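# Shelve the aisle-floor cartons at the aisle's far end

## Task

Move every carton now lying on the aisle floor onto a shelf at the far end of the aisle. Each carton must rest directly on the shelf surface, not on another carton. It must sit level and must not overhang the shelf edge. It must stay put with the robot no longer touching it. The robot must not topple over or finish leaning.

## Robot and tools

ROBOT. TidyBot++: a base 0.54 m long, 0.50 m wide and 0.38 m tall on four driven casters, carrying a single seven-joint arm with a two-finger gripper. The shoulder sits 0.12 m ahead of the base centre and 0.68 m above the floor. Cameras: base_camera (pinhole, 644x364) and wrist_camera (fisheye, 644x476), which looks along the hand.

FRAMES. Base frame: origin on the floor below the base centre, x ahead, y to the left, z up. hand_pose is reported in this frame. It is the midpoint between the finger pads; its own z axis runs out along the fingers and its y axis is the closing direction. The odometry frame is the base frame as it was when the scene began. Heading grows to the left, within -3.142..3.142. base_tilt is in degrees, with forward and right positive when the robot leans that way. Tilt and odometry carry a fixed bias of about 1 degree plus noise, and odometry drifts a few cm and degrees over many moves. Wheel slip counts as travel.

TOOLS.
execute_actions: actions is a list holding zero or one action. An empty list just reports state and images. cameras is optional: a list of base_camera, wrist_camera or all. Omitted, null or all gives every camera; [] gives none. An action may contain base, joints, or both, plus optional speeds.
- base holds exactly one relative move, measured from where the base last reported itself. translate_m is metres straight ahead (+) or back, -2 to 2. strafe_m is metres sideways, left +, -2 to 2. rotate_rad is radians turned in place, counter-clockwise from above +, -6.3 to 6.3.
- joints holds absolute targets keyed by name. joint_1_rad is any angle, clockwise from above positive, the opposite of rotate_rad. joint_2_rad is the shoulder, -2.249..2.249. joint_3_rad is any angle. joint_4_rad is the elbow, -2.579..2.579. joint_5_rad is any angle. joint_6_rad is the wrist, -2.099..2.099. joint_7_rad is any angle. gripper_pos runs from 0 (open) to 1 (closed). Tolerances are 0.039 for joints 1-4, 0.056 for 5-7 and 0.03 for the gripper. Unbounded joints go the short way round, so steps should stay under half a turn.
- speeds caps this action only: translate_m and strafe_m 0.05-0.5 m/s, rotate_rad 0.1-1.57 rad/s. The maximum is the default.
A base move needing more than 8.667 s is refused, and no action runs past 15 s. An unknown key or out-of-range number rejects the whole call and nothing moves. Anything left out of an action may keep pushing toward its earlier target.
wait: seconds 0 to 10. It commands nothing and returns state and images.
zoom_image: camera (base_camera or wrist_camera) and region [x0, y0, x1, y1] in pixels, with the origin at top-left. The region is at most 504x504 and is cut from that camera's most recent full image.
finished_scene: scene is the current scene number. This is final; the result reports success and gives the next task.

RESULT LINES. pictures lists the image order. base_status and joint_status describe how the last accepted action ended:
- done: reached the target. For the base it only means the wheels turned the commanded amount.
- off_target: resting short and possibly still pushing.
- contact_stop or time_out: the old target is dropped and it holds where it stopped.
- joint command not followed with a cause: line: arm targets were withheld, usually to avoid a self-collision. not_followed marks each withheld joint, and these targets may be retried later.
on_its_own describes motion that was not commanded. motor_effort is in percent of maximum, with the peak in brackets; it is biased and noisy. A blocked base may still report done after stopping short. ARM HIT means the arm struck the base or itself. MOTOR HOT appears from 60 C. OVER-TEMPERATURE FAULT means the arm went weak at 75 C, and limit_stop_at_motor_heat marks keys to resend. A torque fault (joints 1-4 at 104.5 N m, 5-7 at 51.3) halts the arm and gripper for 10 s; the base does not stop. After any stop, later calls in the same reply are skipped.

ARM GEOMETRY. Upper arm 0.42 m, forearm 0.31 m, hand 0.31 m. With joint_1_rad 0, joint_3_rad 3.14 and joint_5_rad 0, the arm moves in the x-z plane. Angles from vertical, with forward tilt positive, are: upper arm = j2, forearm = j2 - j4, hand = j2 - j4 - j6. Reach ahead of the shoulder is the sum of L*sin of these angles; height above it is the sum of L*cos. From 3.14, raising joint_3_rad or joint_5_rad swings a bent segment to the right. With the hand down, joint_7_rad 1.57 opens the fingers left-right. The arm starts folded with the hand down, reaching about 0.08 m past the base front, with the elbow up to 1.15 m high. A downward hand reaches at most about 0.94 m high, and only near the base. Finger gap is about 85*(1-gripper_pos) mm. Closed fingertips extend 20 mm beyond the hand point. If closing to 1 reads done, the grasp is empty; off_target shows something is held.

ACCURACY. Friction leaves joints a little off target, typically by 1-2 cm at the hand. To correct, send each joint its last command plus (desired minus read). Loads make the arm sag; while holding something, never command the angle it currently reads. Check real positions in the images.

AVOID. Dropping or slamming cartons, or leaving them tilted, stacked or overhanging. Do not drive while the arm is snagged, especially on anything 0.8 m or higher, since the robot can tip. Do not push or pull hard sideways on a raised hand. Do not drive the base into obstacles, because it keeps shoving. Keep holds short so motors do not overheat; the robot holds its last command while you think. Release each carton so it rests unsupported, then withdraw before ending the scene. Stray brief pushes on loose objects can happen.

Each tool is called after "Request:" as a command line: name --argument value for each argument, lists and objects as JSON in quotes; but a table of rows of numbers goes row by row, as --pt "numbers of a row", without its own name.

## Session

Request:
execute_actions --actions '[]'

Scene clock: 0.00 s.
base_odometry: x=+0.000 y=+0.000 heading=+0.000 (m, m, rad; odometry frame)
base_tilt: forward=+0.2 right=+0.5 (deg)
base_status: not commanded
joint_positions: joint_1_rad=-0.044 joint_2_rad=-0.312 joint_3_rad=+3.141 joint_4_rad=-2.530 joint_5_rad=-0.024 joint_6_rad=-0.849 joint_7_rad=+1.606 gripper_pos=+0.000
joint_status: not commanded
motor_effort: joint_1_rad=+0 joint_2_rad=-3 joint_3_rad=+1 joint_4_rad=+17 joint_5_rad=+0 joint_6_rad=+3 joint_7_rad=-1 (%)
hand_pose: x=+0.2632 y=+0.0132 z=+0.5822 quat_wxyz=(-0.009, +0.999, +0.032, +0.037) (m; base frame)
pictures: base_camera, wrist_camera
Images, in order (width x height): base_camera 644x364, wrist_camera 644x476.

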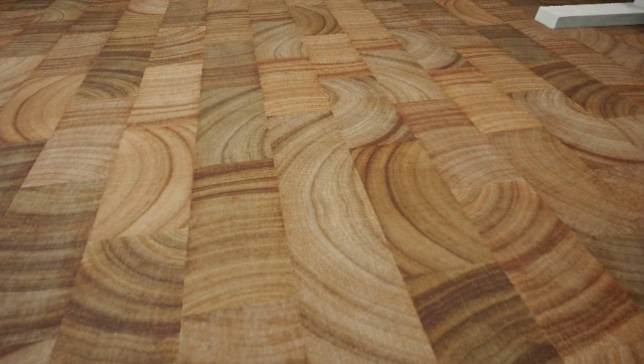

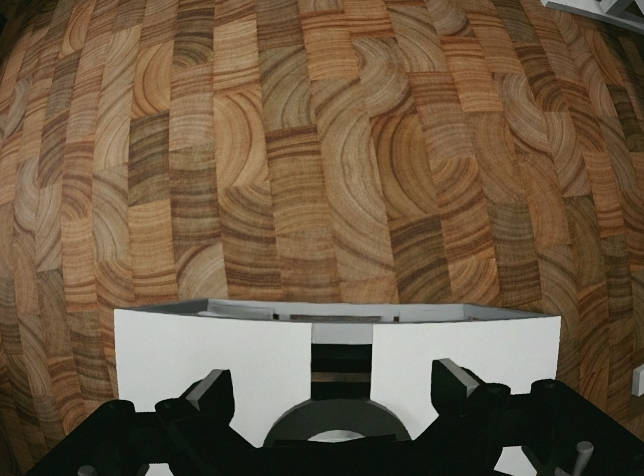

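Look forward with the wrist camera.

Request:
execute_actions --actions '[{"joints":{"joint_6_rad":0.3,"joint_1_rad":0,"joint_7_rad":1.57,"joint_5_rad":0}}]' --cameras '["wrist_camera"]'

Scene clock: 1.83 s.
base_odometry: x=+0.000 y=+0.000 heading=+0.000 (m, m, rad; odometry frame)
base_tilt: forward=+0.1 right=+0.5 (deg)
base_status: not commanded
joint_positions: joint_1_rad=-0.018 joint_2_rad=-0.312 joint_3_rad=+3.141 joint_4_rad=-2.529 joint_5_rad=-0.024 joint_6_rad=+0.282 joint_7_rad=+1.595 gripper_pos=+0.000
joint_status: all done
motor_effort: joint_1_rad=+0(0) joint_2_rad=-6(7) joint_3_rad=+0(0) joint_4_rad=+20(19) joint_5_rad=+1(2) joint_6_rad=+9(9) joint_7_rad=+0(0) (%)
hand_pose: x=+0.5316 y=+0.0068 z=+0.7820 quat_wxyz=(-0.002, +0.824, +0.006, +0.567) (m; base frame)
pictures: wrist_camera
Images, in order (width x height): wrist_camera 644x476.

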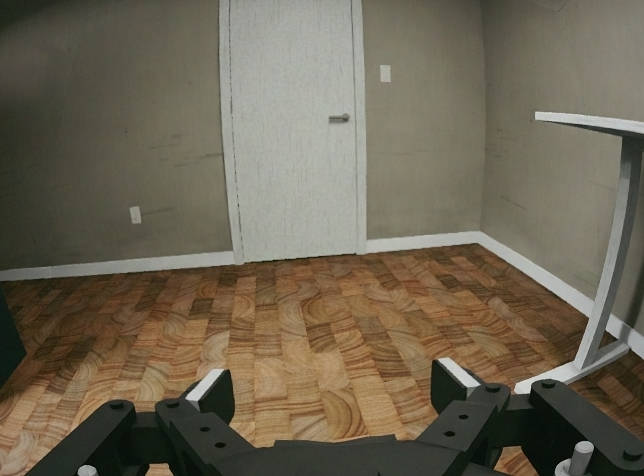

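Request:
execute_actions --actions '[{"base":{"rotate_rad":1.4}}]'

Scene clock: 4.23 s.
base_odometry: x=+0.000 y=+0.000 heading=+1.400 (m, m, rad; odometry frame)
base_tilt: forward=+0.2 right=+0.6 (deg)
base_status: done
joint_positions: joint_1_rad=-0.014 joint_2_rad=-0.312 joint_3_rad=+3.140 joint_4_rad=-2.529 joint_5_rad=-0.024 joint_6_rad=+0.282 joint_7_rad=+1.595 gripper_pos=+0.000
joint_status: not commanded
motor_effort: joint_1_rad=+0(1) joint_2_rad=-6(7) joint_3_rad=+0(1) joint_4_rad=+19(18) joint_5_rad=+1(0) joint_6_rad=+9(10) joint_7_rad=-1(1) (%)
hand_pose: x=+0.5316 y=+0.0056 z=+0.7820 quat_wxyz=(-0.001, +0.824, +0.005, +0.567) (m; base frame)
pictures: base_camera, wrist_camera
Images, in order (width x height): base_camera 644x364, wrist_camera 644x476.

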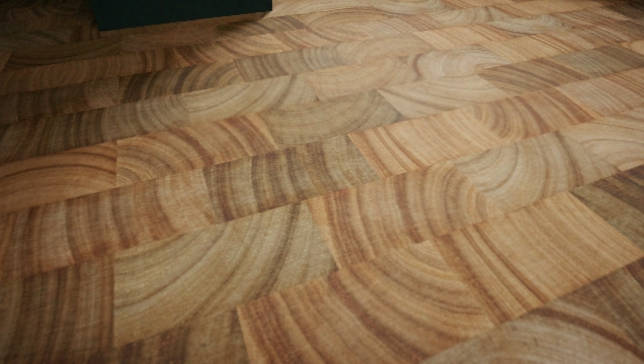

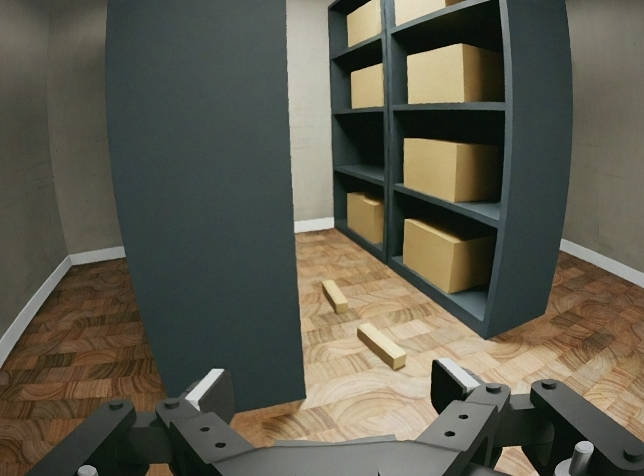

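Request:
execute_actions --actions '[{"base":{"rotate_rad":0.31}}]' --cameras '[]'

Request:
execute_actions --actions '[{"base":{"strafe_m":-0.75}}]'

Scene clock: 6.20 s.
base_odometry: x=+0.000 y=+0.000 heading=+1.709 (m, m, rad; odometry frame)
base_tilt: forward=+0.1 right=+0.5 (deg)
base_status: done
joint_positions: joint_1_rad=-0.012 joint_2_rad=-0.312 joint_3_rad=+3.140 joint_4_rad=-2.529 joint_5_rad=-0.024 joint_6_rad=+0.282 joint_7_rad=+1.595 gripper_pos=+0.000
joint_status: not commanded
motor_effort: joint_1_rad=+0(1) joint_2_rad=-6(6) joint_3_rad=+1(2) joint_4_rad=+20(19) joint_5_rad=+1(1) joint_6_rad=+9(9) joint_7_rad=+0(0) (%)
hand_pose: x=+0.5316 y=+0.0051 z=+0.7820 quat_wxyz=(-0.001, +0.824, +0.005, +0.567) (m; base frame)
pictures: none
No camera images: the call's "cameras" was empty. Leave "cameras" out to get every camera's image.

Scene clock: 9.07 s.
base_odometry: x=+0.743 y=+0.105 heading=+1.710 (m, m, rad; odometry frame)
base_tilt: forward=+0.2 right=+0.6 (deg)
base_status: done
joint_positions: joint_1_rad=-0.012 joint_2_rad=-0.312 joint_3_rad=+3.140 joint_4_rad=-2.529 joint_5_rad=-0.024 joint_6_rad=+0.282 joint_7_rad=+1.595 gripper_pos=+0.000
joint_status: not commanded
motor_effort: joint_1_rad=+0(0) joint_2_rad=-6(7) joint_3_rad=+0(2) joint_4_rad=+18(19) joint_5_rad=+1(1) joint_6_rad=+9(9) joint_7_rad=-1(1) (%)
hand_pose: x=+0.5316 y=+0.0051 z=+0.7820 quat_wxyz=(-0.001, +0.824, +0.005, +0.567) (m; base frame)
pictures: base_camera, wrist_camera
Images, in order (width x height): base_camera 644x364, wrist_camera 644x476.

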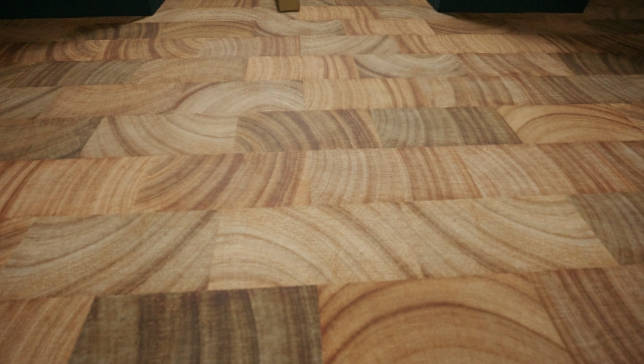

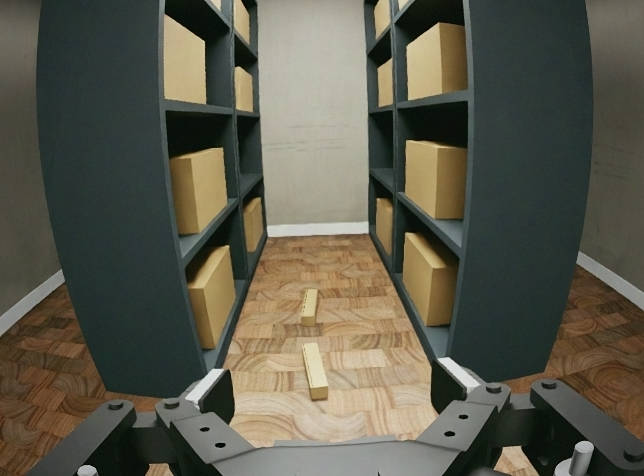

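Request:
execute_actions --actions '[{"base":{"translate_m":0.5},"joints":{"joint_2_rad":1.7,"joint_4_rad":-0.6,"joint_6_rad":-0.1,"joint_1_rad":-0.08,"joint_5_rad":0.02,"joint_7_rad":1.55}}]'

Scene clock: 15.60 s.
base_odometry: x=+0.674 y=+0.600 heading=+1.709 (m, m, rad; odometry frame)
base_tilt: forward=+0.2 right=+0.5 (deg)
base_status: done
joint_positions: joint_1_rad=-0.061 joint_2_rad=+1.690 joint_3_rad=+3.140 joint_4_rad=-0.612 joint_5_rad=-0.024 joint_6_rad=-0.058 joint_7_rad=+1.576 gripper_pos=+0.000
joint_status: all done
motor_effort: joint_1_rad=+0(1) joint_2_rad=-51(54) joint_3_rad=-1(1) joint_4_rad=+16(19) joint_5_rad=+1(1) joint_6_rad=+7(10) joint_7_rad=-1(1) (%)
hand_pose: x=+0.9881 y=+0.0558 z=+0.2007 quat_wxyz=(-0.017, +0.924, +0.020, +0.380) (m; base frame)
pictures: base_camera, wrist_camera
Images, in order (width x height): base_camera 644x364, wrist_camera 644x476.

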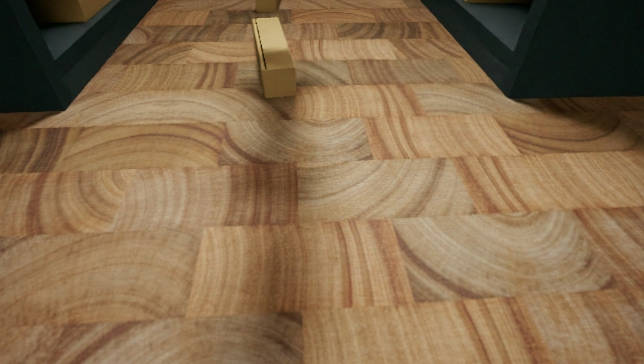

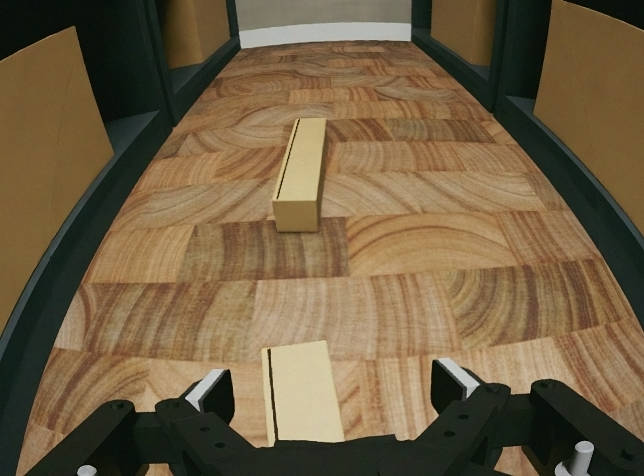

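Request:
execute_actions --actions '[{"base":{"translate_m":0.02},"joints":{"joint_2_rad":1.82,"joint_4_rad":-0.63,"joint_6_rad":-0.19,"joint_1_rad":-0.135}}]'

Scene clock: 17.23 s.
base_odometry: x=+0.671 y=+0.620 heading=+1.709 (m, m, rad; odometry frame)
base_tilt: forward=+0.2 right=+0.5 (deg)
base_status: done
joint_positions: joint_1_rad=-0.129 joint_2_rad=+1.812 joint_3_rad=+3.140 joint_4_rad=-0.625 joint_5_rad=-0.019 joint_6_rad=-0.151 joint_7_rad=+1.576 gripper_pos=+0.000
joint_status: all done
motor_effort: joint_1_rad=+0(3) joint_2_rad=-48(54) joint_3_rad=-1(4) joint_4_rad=+14(17) joint_5_rad=+1(2) joint_6_rad=+6(8) joint_7_rad=-1(3) (%)
hand_pose: x=+0.8875 y=+0.1027 z=+0.0765 quat_wxyz=(-0.021, +0.960, +0.056, +0.272) (m; base frame)
pictures: base_camera, wrist_camera
Images, in order (width x height): base_camera 644x364, wrist_camera 644x476.

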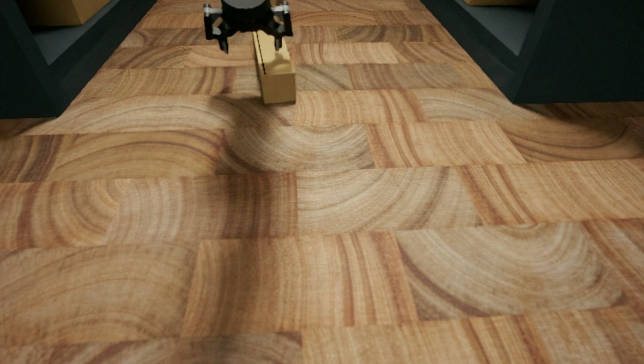

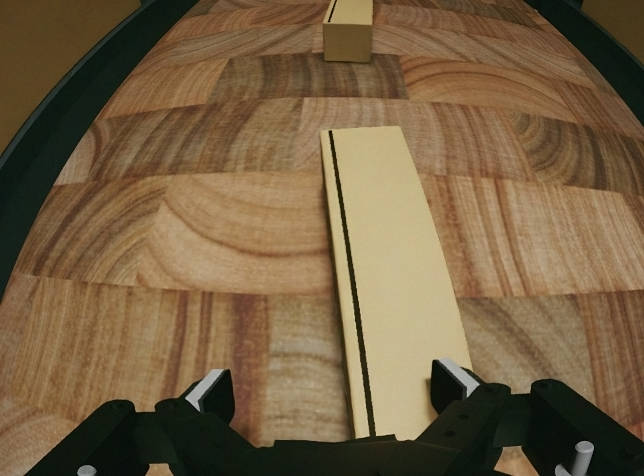

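Request:
execute_actions --actions '[{"base":{"strafe_m":-0.033}}]' --cameras '[]'

Request:
execute_actions --actions '[{"base":{"translate_m":0.05},"joints":{"joint_2_rad":1.885,"joint_4_rad":-0.58}}]'

Scene clock: 18.60 s.
base_odometry: x=+0.704 y=+0.625 heading=+1.709 (m, m, rad; odometry frame)
base_tilt: forward=+0.2 right=+0.5 (deg)
base_status: done
joint_positions: joint_1_rad=-0.127 joint_2_rad=+1.812 joint_3_rad=+3.140 joint_4_rad=-0.625 joint_5_rad=-0.019 joint_6_rad=-0.151 joint_7_rad=+1.576 gripper_pos=+0.000
joint_status: not commanded
motor_effort: joint_1_rad=+0(3) joint_2_rad=-48(49) joint_3_rad=-1(2) joint_4_rad=+15(15) joint_5_rad=+1(1) joint_6_rad=+5(6) joint_7_rad=-1(1) (%)
hand_pose: x=+0.8878 y=+0.1011 z=+0.0765 quat_wxyz=(-0.021, +0.960, +0.055, +0.272) (m; base frame)
pictures: none
No camera images: the call's "cameras" was empty. Leave "cameras" out to get every camera's image.

Scene clock: 19.57 s.
base_odometry: x=+0.697 y=+0.674 heading=+1.709 (m, m, rad; odometry frame)
base_tilt: forward=+0.2 right=+0.5 (deg)
base_status: done
joint_positions: joint_1_rad=-0.127 joint_2_rad=+1.870 joint_3_rad=+3.140 joint_4_rad=-0.586 joint_5_rad=-0.019 joint_6_rad=-0.151 joint_7_rad=+1.576 gripper_pos=+0.000
joint_status: all done
motor_effort: joint_1_rad=+0(1) joint_2_rad=-47(50) joint_3_rad=-1(2) joint_4_rad=+14(16) joint_5_rad=+1(1) joint_6_rad=+5(6) joint_7_rad=+0(1) (%)
hand_pose: x=+0.8719 y=+0.0990 z=+0.0463 quat_wxyz=(-0.020, +0.963, +0.055, +0.263) (m; base frame)
pictures: base_camera, wrist_camera
Images, in order (width x height): base_camera 644x364, wrist_camera 644x476.

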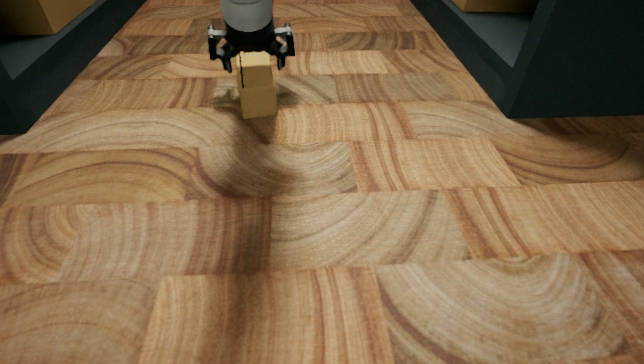

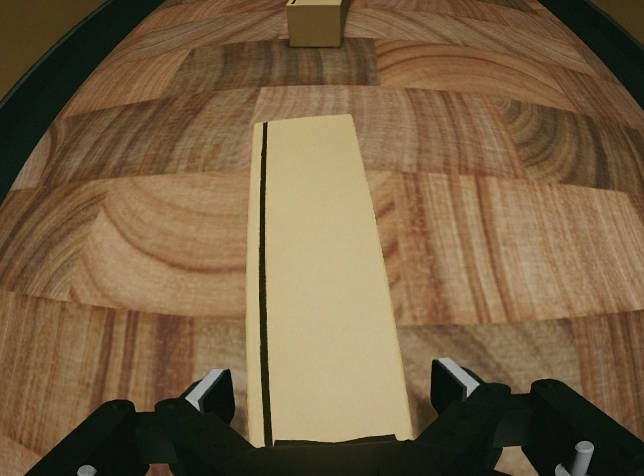

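Request:
execute_actions --actions '[{"base":{"translate_m":0.05},"joints":{"joint_2_rad":1.91}}]' --cameras '[]'

Request:
execute_actions --actions '[{"joints":{"gripper_pos":1}}]'

Scene clock: 20.87 s.
base_odometry: x=+0.690 y=+0.724 heading=+1.709 (m, m, rad; odometry frame)
base_tilt: forward=+0.2 right=+0.5 (deg)
base_status: done
joint_positions: joint_1_rad=-0.127 joint_2_rad=+1.899 joint_3_rad=+3.140 joint_4_rad=-0.582 joint_5_rad=-0.019 joint_6_rad=-0.151 joint_7_rad=+1.576 gripper_pos=+0.000
joint_status: all done
motor_effort: joint_1_rad=+0(1) joint_2_rad=-46(48) joint_3_rad=-1(2) joint_4_rad=+14(15) joint_5_rad=+0(1) joint_6_rad=+6(6) joint_7_rad=-1(0) (%)
hand_pose: x=+0.8553 y=+0.0969 z=+0.0259 quat_wxyz=(-0.020, +0.966, +0.055, +0.251) (m; base frame)
pictures: none
No camera images: the call's "cameras" was empty. Leave "cameras" out to get every camera's image.

Scene clock: 21.97 s.
base_odometry: x=+0.690 y=+0.724 heading=+1.709 (m, m, rad; odometry frame)
base_tilt: forward=+0.2 right=+0.5 (deg)
base_status: not commanded
joint_positions: joint_1_rad=-0.129 joint_2_rad=+1.892 joint_3_rad=+3.140 joint_4_rad=-0.578 joint_5_rad=-0.019 joint_6_rad=-0.153 joint_7_rad=+1.575 gripper_pos=+0.344
joint_status: gripper_pos off_target (ended at +0.344, target +1.000)
motor_effort: joint_1_rad=+0(2) joint_2_rad=-44(46) joint_3_rad=-1(1) joint_4_rad=+14(14) joint_5_rad=+0(1) joint_6_rad=+6(7) joint_7_rad=+0(1) (%)
hand_pose: x=+0.8618 y=+0.0994 z=+0.0328 quat_wxyz=(-0.020, +0.965, +0.056, +0.256) (m; base frame)
pictures: base_camera, wrist_camera
Images, in order (width x height): base_camera 644x364, wrist_camera 644x476.

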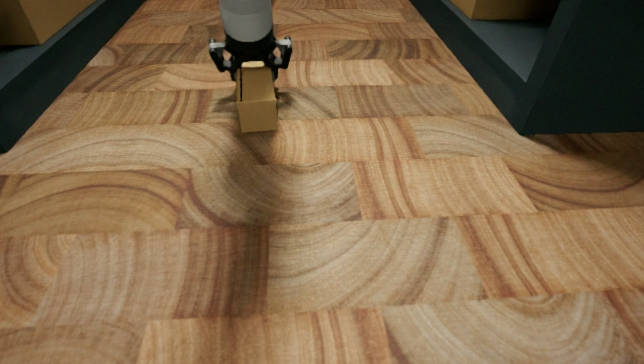

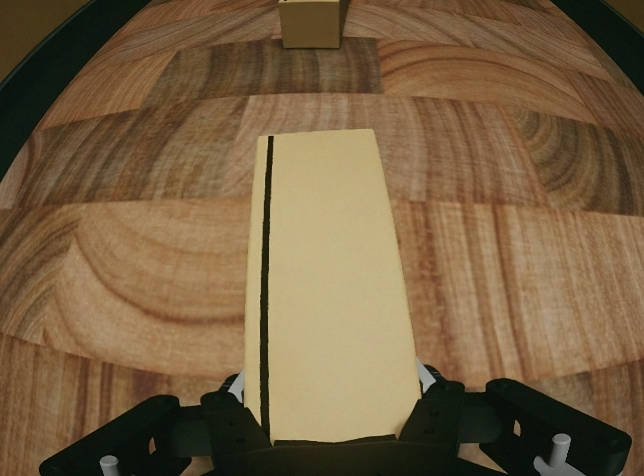

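Request:
execute_actions --actions '[{"joints":{"joint_2_rad":1.82}}]' --cameras '[]'

Request:
execute_actions --actions '[{"base":{"strafe_m":-0.2},"joints":{"joint_1_rad":-0.02}}]'

Scene clock: 23.80 s.
base_odometry: x=+0.690 y=+0.724 heading=+1.709 (m, m, rad; odometry frame)
base_tilt: forward=+0.2 right=+0.6 (deg)
base_status: not commanded
joint_positions: joint_1_rad=-0.129 joint_2_rad=+1.831 joint_3_rad=+3.140 joint_4_rad=-0.579 joint_5_rad=-0.019 joint_6_rad=-0.154 joint_7_rad=+1.575 gripper_pos=+0.344
joint_status: all done
motor_effort: joint_1_rad=+0(0) joint_2_rad=-49(51) joint_3_rad=-1(1) joint_4_rad=+14(15) joint_5_rad=+1(1) joint_6_rad=+6(7) joint_7_rad=-1(1) (%)
hand_pose: x=+0.8988 y=+0.1042 z=+0.0790 quat_wxyz=(-0.022, +0.957, +0.055, +0.284) (m; base frame)
pictures: none
No camera images: the call's "cameras" was empty. Leave "cameras" out to get every camera's image.

Scene clock: 25.57 s.
base_odometry: x=+0.889 y=+0.752 heading=+1.709 (m, m, rad; odometry frame)
base_tilt: forward=+0.2 right=+0.5 (deg)
base_status: done
joint_positions: joint_1_rad=-0.009 joint_2_rad=+1.831 joint_3_rad=+3.141 joint_4_rad=-0.579 joint_5_rad=-0.019 joint_6_rad=-0.154 joint_7_rad=+1.575 gripper_pos=+0.344
joint_status: all done
motor_effort: joint_1_rad=+0(6) joint_2_rad=-49(50) joint_3_rad=-1(2) joint_4_rad=+14(16) joint_5_rad=+2(1) joint_6_rad=+6(6) joint_7_rad=-1(1) (%)
hand_pose: x=+0.9057 y=+0.0094 z=+0.0789 quat_wxyz=(-0.005, +0.959, -0.002, +0.285) (m; base frame)
pictures: base_camera, wrist_camera
Images, in order (width x height): base_camera 644x364, wrist_camera 644x476.

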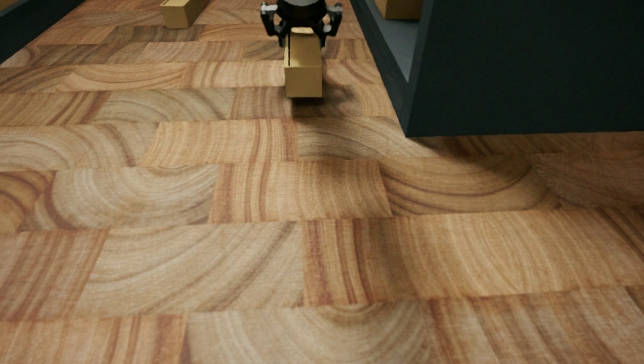

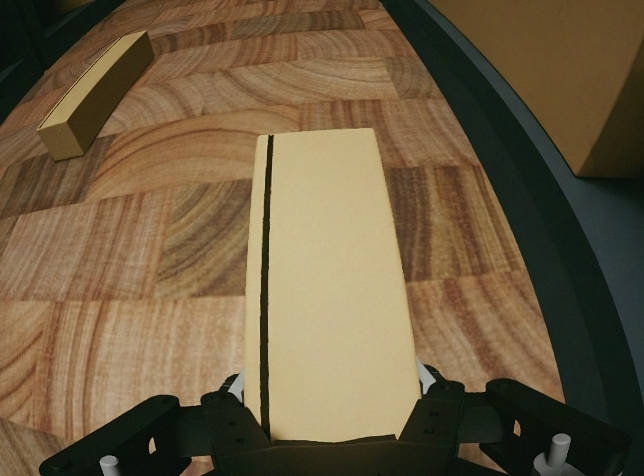

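Request:
execute_actions --actions '[{"base":{"translate_m":0.27}}]' --cameras '[]'

Request:
execute_actions --actions '[{"joints":{"joint_2_rad":1.9}}]' --cameras '[]'

Request:
execute_actions --actions '[{"joints":{"gripper_pos":0}}]'

Request:
execute_actions --actions '[{"joints":{"joint_2_rad":1.79,"joint_4_rad":-0.64}}]' --cameras '[]'

Request:
execute_actions --actions '[{"base":{"strafe_m":0.36},"joints":{"joint_1_rad":0.06}}]'

Scene clock: 28.27 s.
base_odometry: x=+0.852 y=+1.019 heading=+1.708 (m, m, rad; odometry frame)
base_tilt: forward=+0.2 right=+0.5 (deg)
base_status: done
joint_positions: joint_1_rad=-0.009 joint_2_rad=+1.829 joint_3_rad=+3.141 joint_4_rad=-0.579 joint_5_rad=-0.019 joint_6_rad=-0.154 joint_7_rad=+1.575 gripper_pos=+0.344
joint_status: not commanded
motor_effort: joint_1_rad=+0(1) joint_2_rad=-49(52) joint_3_rad=-1(1) joint_4_rad=+16(16) joint_5_rad=+1(1) joint_6_rad=+6(7) joint_7_rad=+0(1) (%)
hand_pose: x=+0.9068 y=+0.0094 z=+0.0807 quat_wxyz=(-0.005, +0.958, -0.002, +0.286) (m; base frame)
pictures: none
No camera images: the call's "cameras" was empty. Leave "cameras" out to get every camera's image.

Scene clock: 29.47 s.
base_odometry: x=+0.852 y=+1.019 heading=+1.708 (m, m, rad; odometry frame)
base_tilt: forward=+0.2 right=+0.5 (deg)
base_status: not commanded
joint_positions: joint_1_rad=-0.009 joint_2_rad=+1.890 joint_3_rad=+3.141 joint_4_rad=-0.580 joint_5_rad=-0.018 joint_6_rad=-0.154 joint_7_rad=+1.575 gripper_pos=+0.344
joint_status: all done
motor_effort: joint_1_rad=+0(0) joint_2_rad=-45(49) joint_3_rad=-1(1) joint_4_rad=+13(16) joint_5_rad=+1(1) joint_6_rad=+6(6) joint_7_rad=+0(1) (%)
hand_pose: x=+0.8677 y=+0.0090 z=+0.0328 quat_wxyz=(-0.004, +0.967, -0.002, +0.256) (m; base frame)
pictures: none
No camera images: the call's "cameras" was empty. Leave "cameras" out to get every camera's image.

Scene clock: 30.57 s.
base_odometry: x=+0.852 y=+1.019 heading=+1.708 (m, m, rad; odometry frame)
base_tilt: forward=+0.2 right=+0.5 (deg)
base_status: not commanded
joint_positions: joint_1_rad=-0.009 joint_2_rad=+1.891 joint_3_rad=+3.141 joint_4_rad=-0.580 joint_5_rad=-0.018 joint_6_rad=-0.154 joint_7_rad=+1.575 gripper_pos=+0.000
joint_status: all done
motor_effort: joint_1_rad=+0(2) joint_2_rad=-47(49) joint_3_rad=+0(1) joint_4_rad=+14(14) joint_5_rad=+1(1) joint_6_rad=+5(6) joint_7_rad=+0(1) (%)
hand_pose: x=+0.8675 y=+0.0090 z=+0.0325 quat_wxyz=(-0.004, +0.967, -0.002, +0.255) (m; base frame)
pictures: base_camera, wrist_camera
Images, in order (width x height): base_camera 644x364, wrist_camera 644x476.

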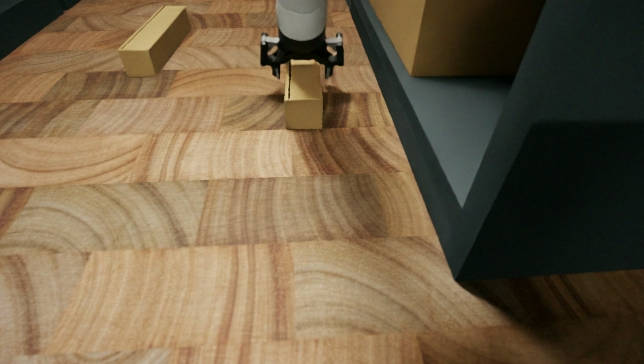

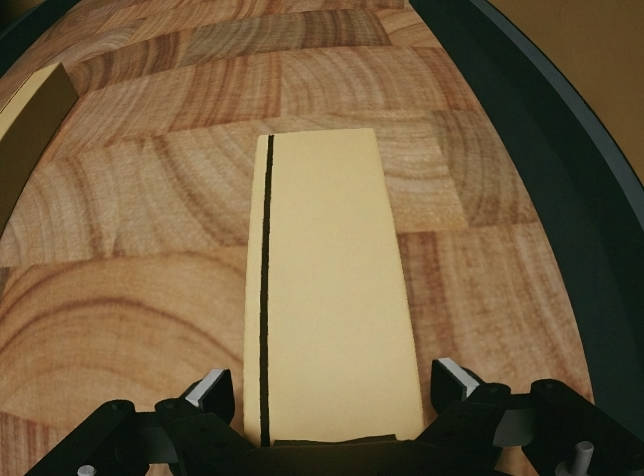

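Scene clock: 31.67 s.
base_odometry: x=+0.852 y=+1.019 heading=+1.708 (m, m, rad; odometry frame)
base_tilt: forward=+0.2 right=+0.5 (deg)
base_status: not commanded
joint_positions: joint_1_rad=-0.009 joint_2_rad=+1.792 joint_3_rad=+3.141 joint_4_rad=-0.633 joint_5_rad=-0.018 joint_6_rad=-0.154 joint_7_rad=+1.575 gripper_pos=+0.000
joint_status: all done
motor_effort: joint_1_rad=+0(0) joint_2_rad=-48(50) joint_3_rad=-1(1) joint_4_rad=+14(15) joint_5_rad=+0(2) joint_6_rad=+6(5) joint_7_rad=-1(1) (%)
hand_pose: x=+0.9016 y=+0.0093 z=+0.0888 quat_wxyz=(-0.005, +0.961, -0.002, +0.277) (m; base frame)
pictures: none
No camera images: the call's "cameras" was empty. Leave "cameras" out to get every camera's image.

Scene clock: 33.73 s.
base_odometry: x=+0.495 y=+0.970 heading=+1.708 (m, m, rad; odometry frame)
base_tilt: forward=+0.2 right=+0.5 (deg)
base_status: done
joint_positions: joint_1_rad=+0.053 joint_2_rad=+1.792 joint_3_rad=+3.143 joint_4_rad=-0.633 joint_5_rad=-0.018 joint_6_rad=-0.154 joint_7_rad=+1.575 gripper_pos=+0.000
joint_status: all done
motor_effort: joint_1_rad=+1(5) joint_2_rad=-48(49) joint_3_rad=-1(3) joint_4_rad=+15(15) joint_5_rad=+1(0) joint_6_rad=+5(6) joint_7_rad=+0(1) (%)
hand_pose: x=+0.9006 y=-0.0399 z=+0.0888 quat_wxyz=(+0.005, +0.960, -0.031, +0.277) (m; base frame)
pictures: base_camera, wrist_camera
Images, in order (width x height): base_camera 644x364, wrist_camera 644x476.

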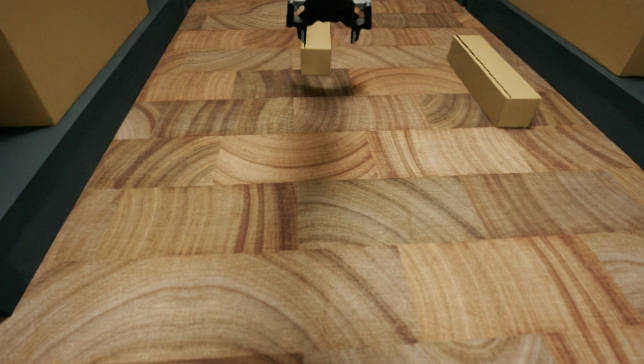

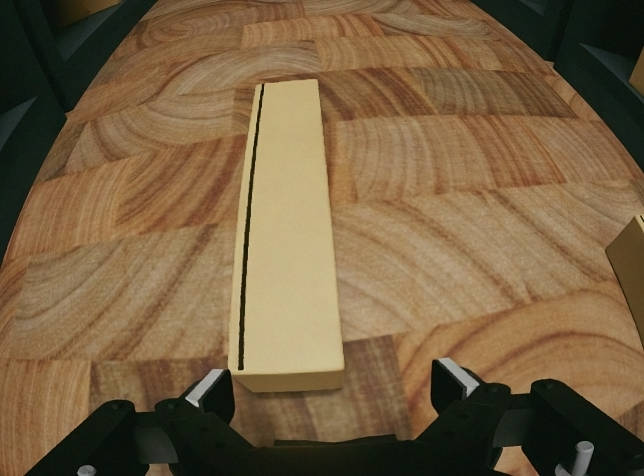

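Request:
execute_actions --actions '[{"base":{"rotate_rad":0.022}}]' --cameras '[]'

Request:
execute_actions --actions '[{"base":{"translate_m":0.18},"joints":{"joint_2_rad":1.83,"joint_4_rad":-0.6}}]'

Scene clock: 34.70 s.
base_odometry: x=+0.495 y=+0.970 heading=+1.730 (m, m, rad; odometry frame)
base_tilt: forward=+0.2 right=+0.5 (deg)
base_status: done
joint_positions: joint_1_rad=+0.053 joint_2_rad=+1.792 joint_3_rad=+3.143 joint_4_rad=-0.633 joint_5_rad=-0.018 joint_6_rad=-0.154 joint_7_rad=+1.575 gripper_pos=+0.000
joint_status: not commanded
motor_effort: joint_1_rad=+0(4) joint_2_rad=-48(50) joint_3_rad=-1(2) joint_4_rad=+15(14) joint_5_rad=+1(1) joint_6_rad=+6(6) joint_7_rad=+0(1) (%)
hand_pose: x=+0.9006 y=-0.0398 z=+0.0888 quat_wxyz=(+0.005, +0.960, -0.031, +0.277) (m; base frame)
pictures: none
No camera images: the call's "cameras" was empty. Leave "cameras" out to get every camera's image.

Scene clock: 36.23 s.
base_odometry: x=+0.466 y=+1.148 heading=+1.730 (m, m, rad; odometry frame)
base_tilt: forward=+0.2 right=+0.5 (deg)
base_status: done
joint_positions: joint_1_rad=+0.053 joint_2_rad=+1.824 joint_3_rad=+3.143 joint_4_rad=-0.600 joint_5_rad=-0.018 joint_6_rad=-0.154 joint_7_rad=+1.575 gripper_pos=+0.000
joint_status: all done
motor_effort: joint_1_rad=+0(2) joint_2_rad=-48(51) joint_3_rad=-1(2) joint_4_rad=+15(17) joint_5_rad=+1(1) joint_6_rad=+6(6) joint_7_rad=+0(1) (%)
hand_pose: x=+0.8983 y=-0.0397 z=+0.0765 quat_wxyz=(+0.005, +0.960, -0.031, +0.278) (m; base frame)
pictures: base_camera, wrist_camera
Images, in order (width x height): base_camera 644x364, wrist_camera 644x476.

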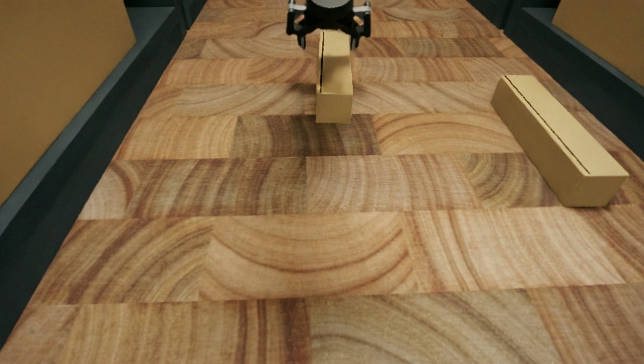

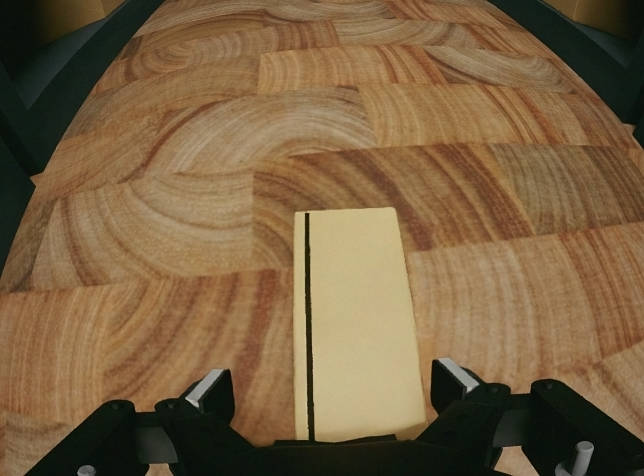

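Request:
execute_actions --actions '[{"base":{"strafe_m":-0.013}}]' --cameras '[]'

Request:
execute_actions --actions '[{"joints":{"joint_2_rad":1.905,"joint_4_rad":-0.575}}]' --cameras '["wrist_camera"]'

Request:
execute_actions --actions '[{"joints":{"gripper_pos":1}}]' --cameras '[]'

Request:
execute_actions --actions "[{\"base\":{\"translate_m\":0.3},\"joints\":{\"joint_2_rad\":0.89,\"joint_4_rad\":-1.17}},]"

Scene clock: 37.67 s.
base_odometry: x=+0.479 y=+1.150 heading=+1.730 (m, m, rad; odometry frame)
base_tilt: forward=+0.2 right=+0.6 (deg)
base_status: done
joint_positions: joint_1_rad=+0.060 joint_2_rad=+1.824 joint_3_rad=+3.143 joint_4_rad=-0.600 joint_5_rad=-0.018 joint_6_rad=-0.154 joint_7_rad=+1.575 gripper_pos=+0.000
joint_status: not commanded
motor_effort: joint_1_rad=+1(4) joint_2_rad=-48(49) joint_3_rad=-1(2) joint_4_rad=+14(15) joint_5_rad=+1(1) joint_6_rad=+5(6) joint_7_rad=-1(1) (%)
hand_pose: x=+0.8981 y=-0.0451 z=+0.0765 quat_wxyz=(+0.006, +0.960, -0.035, +0.278) (m; base frame)
pictures: none
No camera images: the call's "cameras" was empty. Leave "cameras" out to get every camera's image.

Scene clock: 38.67 s.
base_odometry: x=+0.479 y=+1.150 heading=+1.730 (m, m, rad; odometry frame)
base_tilt: forward=+0.2 right=+0.6 (deg)
base_status: not commanded
joint_positions: joint_1_rad=+0.060 joint_2_rad=+1.901 joint_3_rad=+3.143 joint_4_rad=-0.580 joint_5_rad=-0.018 joint_6_rad=-0.154 joint_7_rad=+1.575 gripper_pos=+0.000
joint_status: all done
motor_effort: joint_1_rad=+0(0) joint_2_rad=-46(49) joint_3_rad=-1(1) joint_4_rad=+14(15) joint_5_rad=+1(1) joint_6_rad=+5(6) joint_7_rad=-1(1) (%)
hand_pose: x=+0.8593 y=-0.0427 z=+0.0246 quat_wxyz=(+0.005, +0.968, -0.035, +0.250) (m; base frame)
pictures: wrist_camera
Images, in order (width x height): wrist_camera 644x476.

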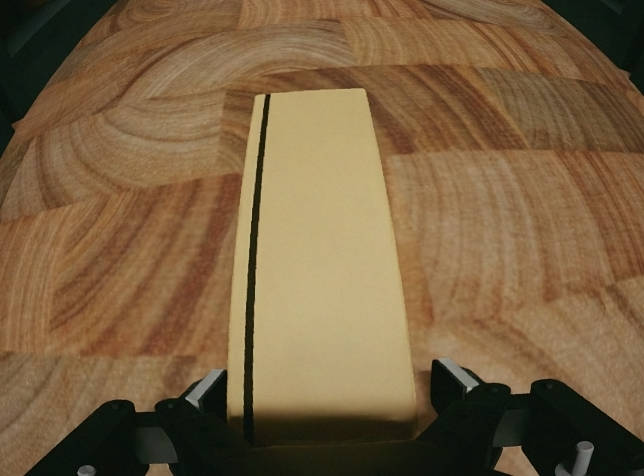

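Scene clock: 39.77 s.
base_odometry: x=+0.479 y=+1.150 heading=+1.730 (m, m, rad; odometry frame)
base_tilt: forward=+0.2 right=+0.5 (deg)
base_status: not commanded
joint_positions: joint_1_rad=+0.060 joint_2_rad=+1.891 joint_3_rad=+3.142 joint_4_rad=-0.575 joint_5_rad=-0.018 joint_6_rad=-0.155 joint_7_rad=+1.575 gripper_pos=+0.342
joint_status: gripper_pos off_target (ended at +0.342, target +1.000)
motor_effort: joint_1_rad=+0(2) joint_2_rad=-44(48) joint_3_rad=-1(2) joint_4_rad=+14(15) joint_5_rad=+1(0) joint_6_rad=+6(7) joint_7_rad=-1(1) (%)
hand_pose: x=+0.8683 y=-0.0429 z=+0.0337 quat_wxyz=(+0.005, +0.966, -0.035, +0.257) (m; base frame)
pictures: none
No camera images: the call's "cameras" was empty. Leave "cameras" out to get every camera's image.


Request:
execute_actions --actions '[{"base":{"translate_m":0.3},"joints":{"joint_2_rad":0.89,"joint_4_rad":-1.17,"joint_1_rad":0.15}}]'

Scene clock: 42.30 s.
base_odometry: x=+0.431 y=+1.446 heading=+1.730 (m, m, rad; odometry frame)
base_tilt: forward=+0.2 right=+0.5 (deg)
base_status: done
joint_positions: joint_1_rad=+0.132 joint_2_rad=+0.912 joint_3_rad=+3.142 joint_4_rad=-1.162 joint_5_rad=-0.018 joint_6_rad=-0.158 joint_7_rad=+1.575 gripper_pos=+0.342
joint_status: all done
motor_effort: joint_1_rad=+0(2) joint_2_rad=-47(56) joint_3_rad=-1(2) joint_4_rad=+21(20) joint_5_rad=+1(1) joint_6_rad=+8(8) joint_7_rad=-1(1) (%)
hand_pose: x=+0.9657 y=-0.1106 z=+0.5969 quat_wxyz=(+0.025, +0.896, -0.065, +0.439) (m; base frame)
pictures: base_camera, wrist_camera
Images, in order (width x height): base_camera 644x364, wrist_camera 644x476.

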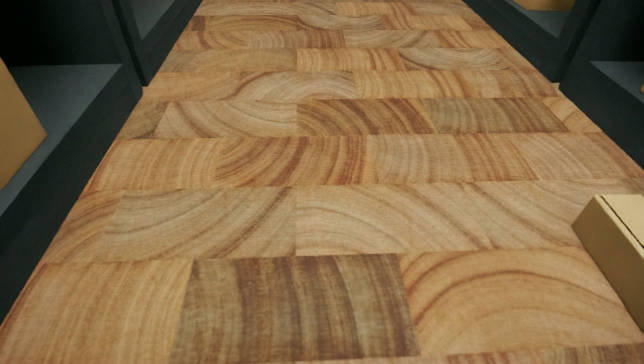

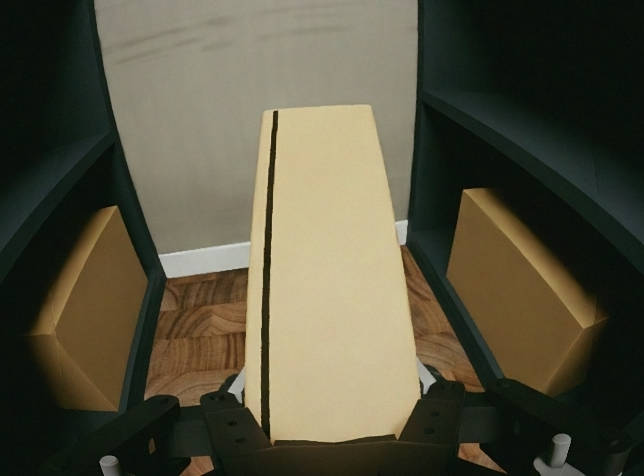

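Request:
execute_actions --actions '[{"base":{"translate_m":0.5},"joints":{"joint_2_rad":1.09,"joint_4_rad":-0.595,"joint_6_rad":-0.93,"joint_1_rad":0.4}}]'

Scene clock: 46.27 s.
base_odometry: x=+0.352 y=+1.940 heading=+1.729 (m, m, rad; odometry frame)
base_tilt: forward=+0.2 right=+0.5 (deg)
base_status: done
joint_positions: joint_1_rad=+0.385 joint_2_rad=+1.080 joint_3_rad=+3.142 joint_4_rad=-0.608 joint_5_rad=-0.018 joint_6_rad=-0.889 joint_7_rad=+1.575 gripper_pos=+0.342
joint_status: all done
motor_effort: joint_1_rad=+0(3) joint_2_rad=-52(52) joint_3_rad=-1(2) joint_4_rad=+21(21) joint_5_rad=+1(1) joint_6_rad=+6(10) joint_7_rad=-1(0) (%)
hand_pose: x=+0.9088 y=-0.3140 z=+0.5803 quat_wxyz=(+0.046, +0.942, -0.185, +0.275) (m; base frame)
pictures: base_camera, wrist_camera
Images, in order (width x height): base_camera 644x364, wrist_camera 644x476.

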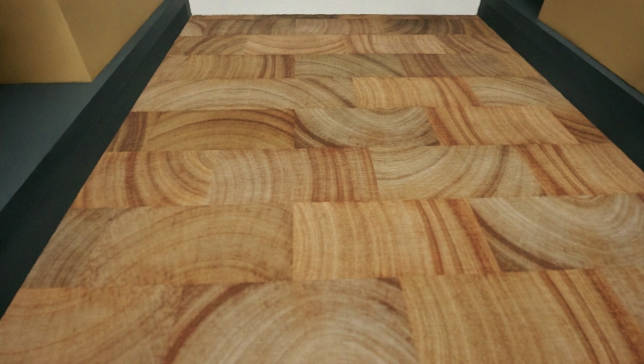

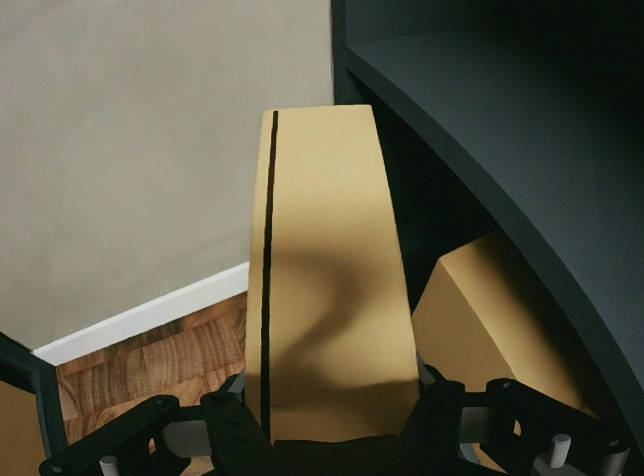

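Request:
execute_actions --actions '[{"joints":{"joint_2_rad":1.035}}]' --cameras '[]'

Request:
execute_actions --actions '[{"joints":{"joint_1_rad":0.62}}]' --cameras '["wrist_camera"]'

Scene clock: 47.80 s.
base_odometry: x=+0.352 y=+1.940 heading=+1.729 (m, m, rad; odometry frame)
base_tilt: forward=+0.2 right=+0.6 (deg)
base_status: not commanded
joint_positions: joint_1_rad=+0.385 joint_2_rad=+1.050 joint_3_rad=+3.142 joint_4_rad=-0.604 joint_5_rad=-0.018 joint_6_rad=-0.889 joint_7_rad=+1.575 gripper_pos=+0.342
joint_status: all done
motor_effort: joint_1_rad=+0(0) joint_2_rad=-50(54) joint_3_rad=-1(1) joint_4_rad=+20(22) joint_5_rad=+1(1) joint_6_rad=+6(6) joint_7_rad=-1(1) (%)
hand_pose: x=+0.9124 y=-0.3154 z=+0.6084 quat_wxyz=(+0.049, +0.937, -0.184, +0.291) (m; base frame)
pictures: none
No camera images: the call's "cameras" was empty. Leave "cameras" out to get every camera's image.

Scene clock: 49.40 s.
base_odometry: x=+0.352 y=+1.940 heading=+1.729 (m, m, rad; odometry frame)
base_tilt: forward=+0.2 right=+0.6 (deg)
base_status: not commanded
joint_positions: joint_1_rad=+0.622 joint_2_rad=+1.050 joint_3_rad=+3.145 joint_4_rad=-0.604 joint_5_rad=-0.017 joint_6_rad=-0.889 joint_7_rad=+1.575 gripper_pos=+0.342
joint_status: all done
motor_effort: joint_1_rad=+1(6) joint_2_rad=-51(51) joint_3_rad=+0(3) joint_4_rad=+21(21) joint_5_rad=+1(0) joint_6_rad=+6(6) joint_7_rad=-1(1) (%)
hand_pose: x=+0.8148 y=-0.4949 z=+0.6083 quat_wxyz=(+0.085, +0.909, -0.294, +0.283) (m; base frame)
pictures: wrist_camera
Images, in order (width x height): wrist_camera 644x476.

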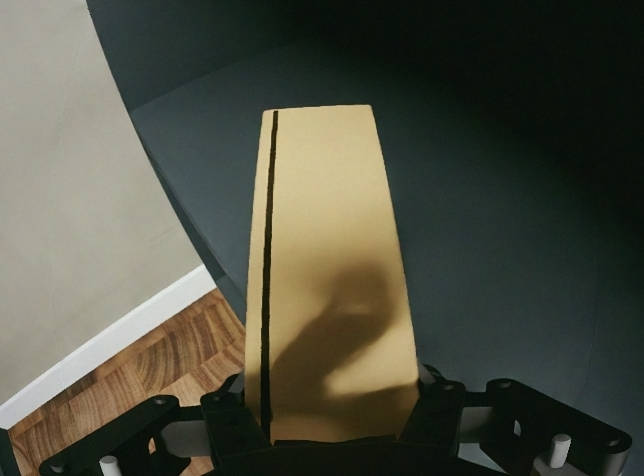

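Request:
execute_actions --actions '[{"base":{"translate_m":0.15},"joints":{"joint_1_rad":0.82,"joint_6_rad":-0.97}}]' --cameras '["wrist_camera"]'

Scene clock: 51.40 s.
base_odometry: x=+0.329 y=+2.089 heading=+1.729 (m, m, rad; odometry frame)
base_tilt: forward=+0.2 right=+0.6 (deg)
base_status: done
joint_positions: joint_1_rad=+0.815 joint_2_rad=+1.050 joint_3_rad=+3.145 joint_4_rad=-0.604 joint_5_rad=-0.017 joint_6_rad=-0.927 joint_7_rad=+1.575 gripper_pos=+0.342
joint_status: all done
motor_effort: joint_1_rad=+1(3) joint_2_rad=-51(53) joint_3_rad=-1(2) joint_4_rad=+21(21) joint_5_rad=+1(0) joint_6_rad=+6(6) joint_7_rad=-1(1) (%)
hand_pose: x=+0.7008 y=-0.6114 z=+0.6020 quat_wxyz=(+0.104, +0.882, -0.382, +0.257) (m; base frame)
pictures: wrist_camera
Images, in order (width x height): wrist_camera 644x476.

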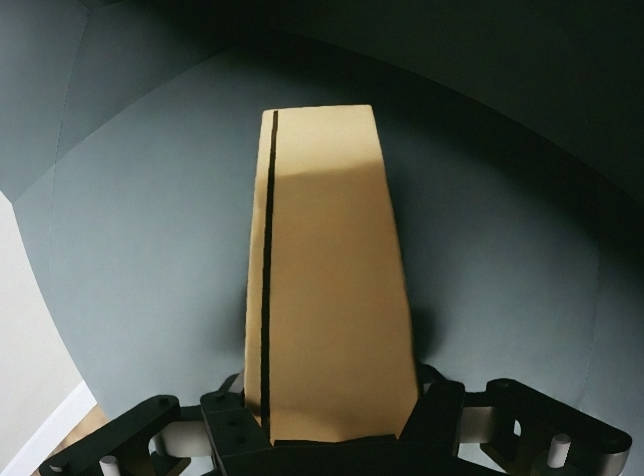

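Shelf is deeper than feared; go a bit further.

Request:
execute_actions --actions '[{"base":{"translate_m":0.08},"joints":{"joint_1_rad":0.9}}]' --cameras '[]'

Request:
execute_actions --actions '[{"joints":{"joint_2_rad":1.09}}]' --cameras '["wrist_camera"]'

Scene clock: 52.90 s.
base_odometry: x=+0.316 y=+2.168 heading=+1.729 (m, m, rad; odometry frame)
base_tilt: forward=+0.2 right=+0.6 (deg)
base_status: done
joint_positions: joint_1_rad=+0.893 joint_2_rad=+1.049 joint_3_rad=+3.144 joint_4_rad=-0.603 joint_5_rad=-0.017 joint_6_rad=-0.930 joint_7_rad=+1.575 gripper_pos=+0.342
joint_status: all done
motor_effort: joint_1_rad=+0(5) joint_2_rad=-50(53) joint_3_rad=-1(2) joint_4_rad=+20(20) joint_5_rad=+1(0) joint_6_rad=+6(6) joint_7_rad=-1(1) (%)
hand_pose: x=+0.6511 y=-0.6542 z=+0.6017 quat_wxyz=(+0.114, +0.866, -0.416, +0.251) (m; base frame)
pictures: none
No camera images: the call's "cameras" was empty. Leave "cameras" out to get every camera's image.

Scene clock: 53.80 s.
base_odometry: x=+0.316 y=+2.168 heading=+1.729 (m, m, rad; odometry frame)
base_tilt: forward=+0.2 right=+0.6 (deg)
base_status: not commanded
joint_positions: joint_1_rad=+0.893 joint_2_rad=+1.083 joint_3_rad=+3.144 joint_4_rad=-0.602 joint_5_rad=-0.017 joint_6_rad=-0.930 joint_7_rad=+1.575 gripper_pos=+0.342
joint_status: all done
motor_effort: joint_1_rad=+0(0) joint_2_rad=-51(53) joint_3_rad=-1(1) joint_4_rad=+21(20) joint_5_rad=+0(1) joint_6_rad=+6(6) joint_7_rad=-1(1) (%)
hand_pose: x=+0.6493 y=-0.6520 z=+0.5740 quat_wxyz=(+0.107, +0.870, -0.418, +0.237) (m; base frame)
pictures: wrist_camera
Images, in order (width x height): wrist_camera 644x476.

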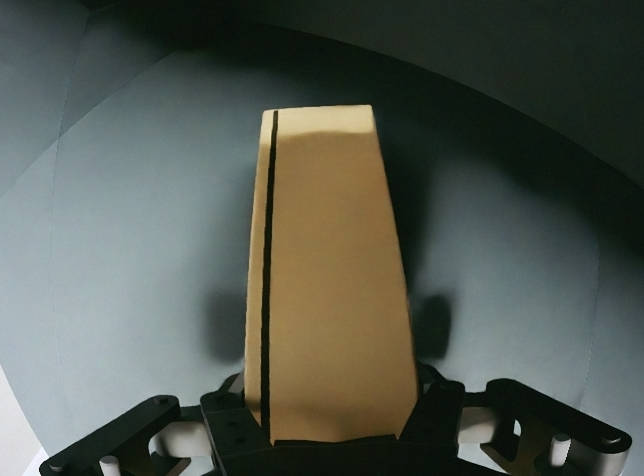

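Request:
execute_actions --actions '[{"joints":{"joint_2_rad":1.13}}]' --cameras '["wrist_camera"]'

Scene clock: 54.70 s.
base_odometry: x=+0.316 y=+2.168 heading=+1.729 (m, m, rad; odometry frame)
base_tilt: forward=+0.1 right=+0.6 (deg)
base_status: not commanded
joint_positions: joint_1_rad=+0.893 joint_2_rad=+1.093 joint_3_rad=+3.144 joint_4_rad=-0.595 joint_5_rad=-0.017 joint_6_rad=-0.930 joint_7_rad=+1.575 gripper_pos=+0.342
joint_status: all done
motor_effort: joint_1_rad=+1(2) joint_2_rad=-47(51) joint_3_rad=-1(1) joint_4_rad=+18(20) joint_5_rad=+0(1) joint_6_rad=+5(6) joint_7_rad=+0(1) (%)
hand_pose: x=+0.6498 y=-0.6527 z=+0.5686 quat_wxyz=(+0.106, +0.871, -0.419, +0.236) (m; base frame)
pictures: wrist_camera
Images, in order (width x height): wrist_camera 644x476.

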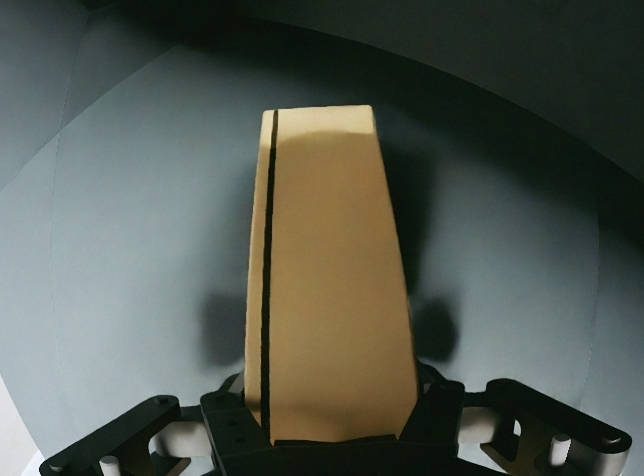

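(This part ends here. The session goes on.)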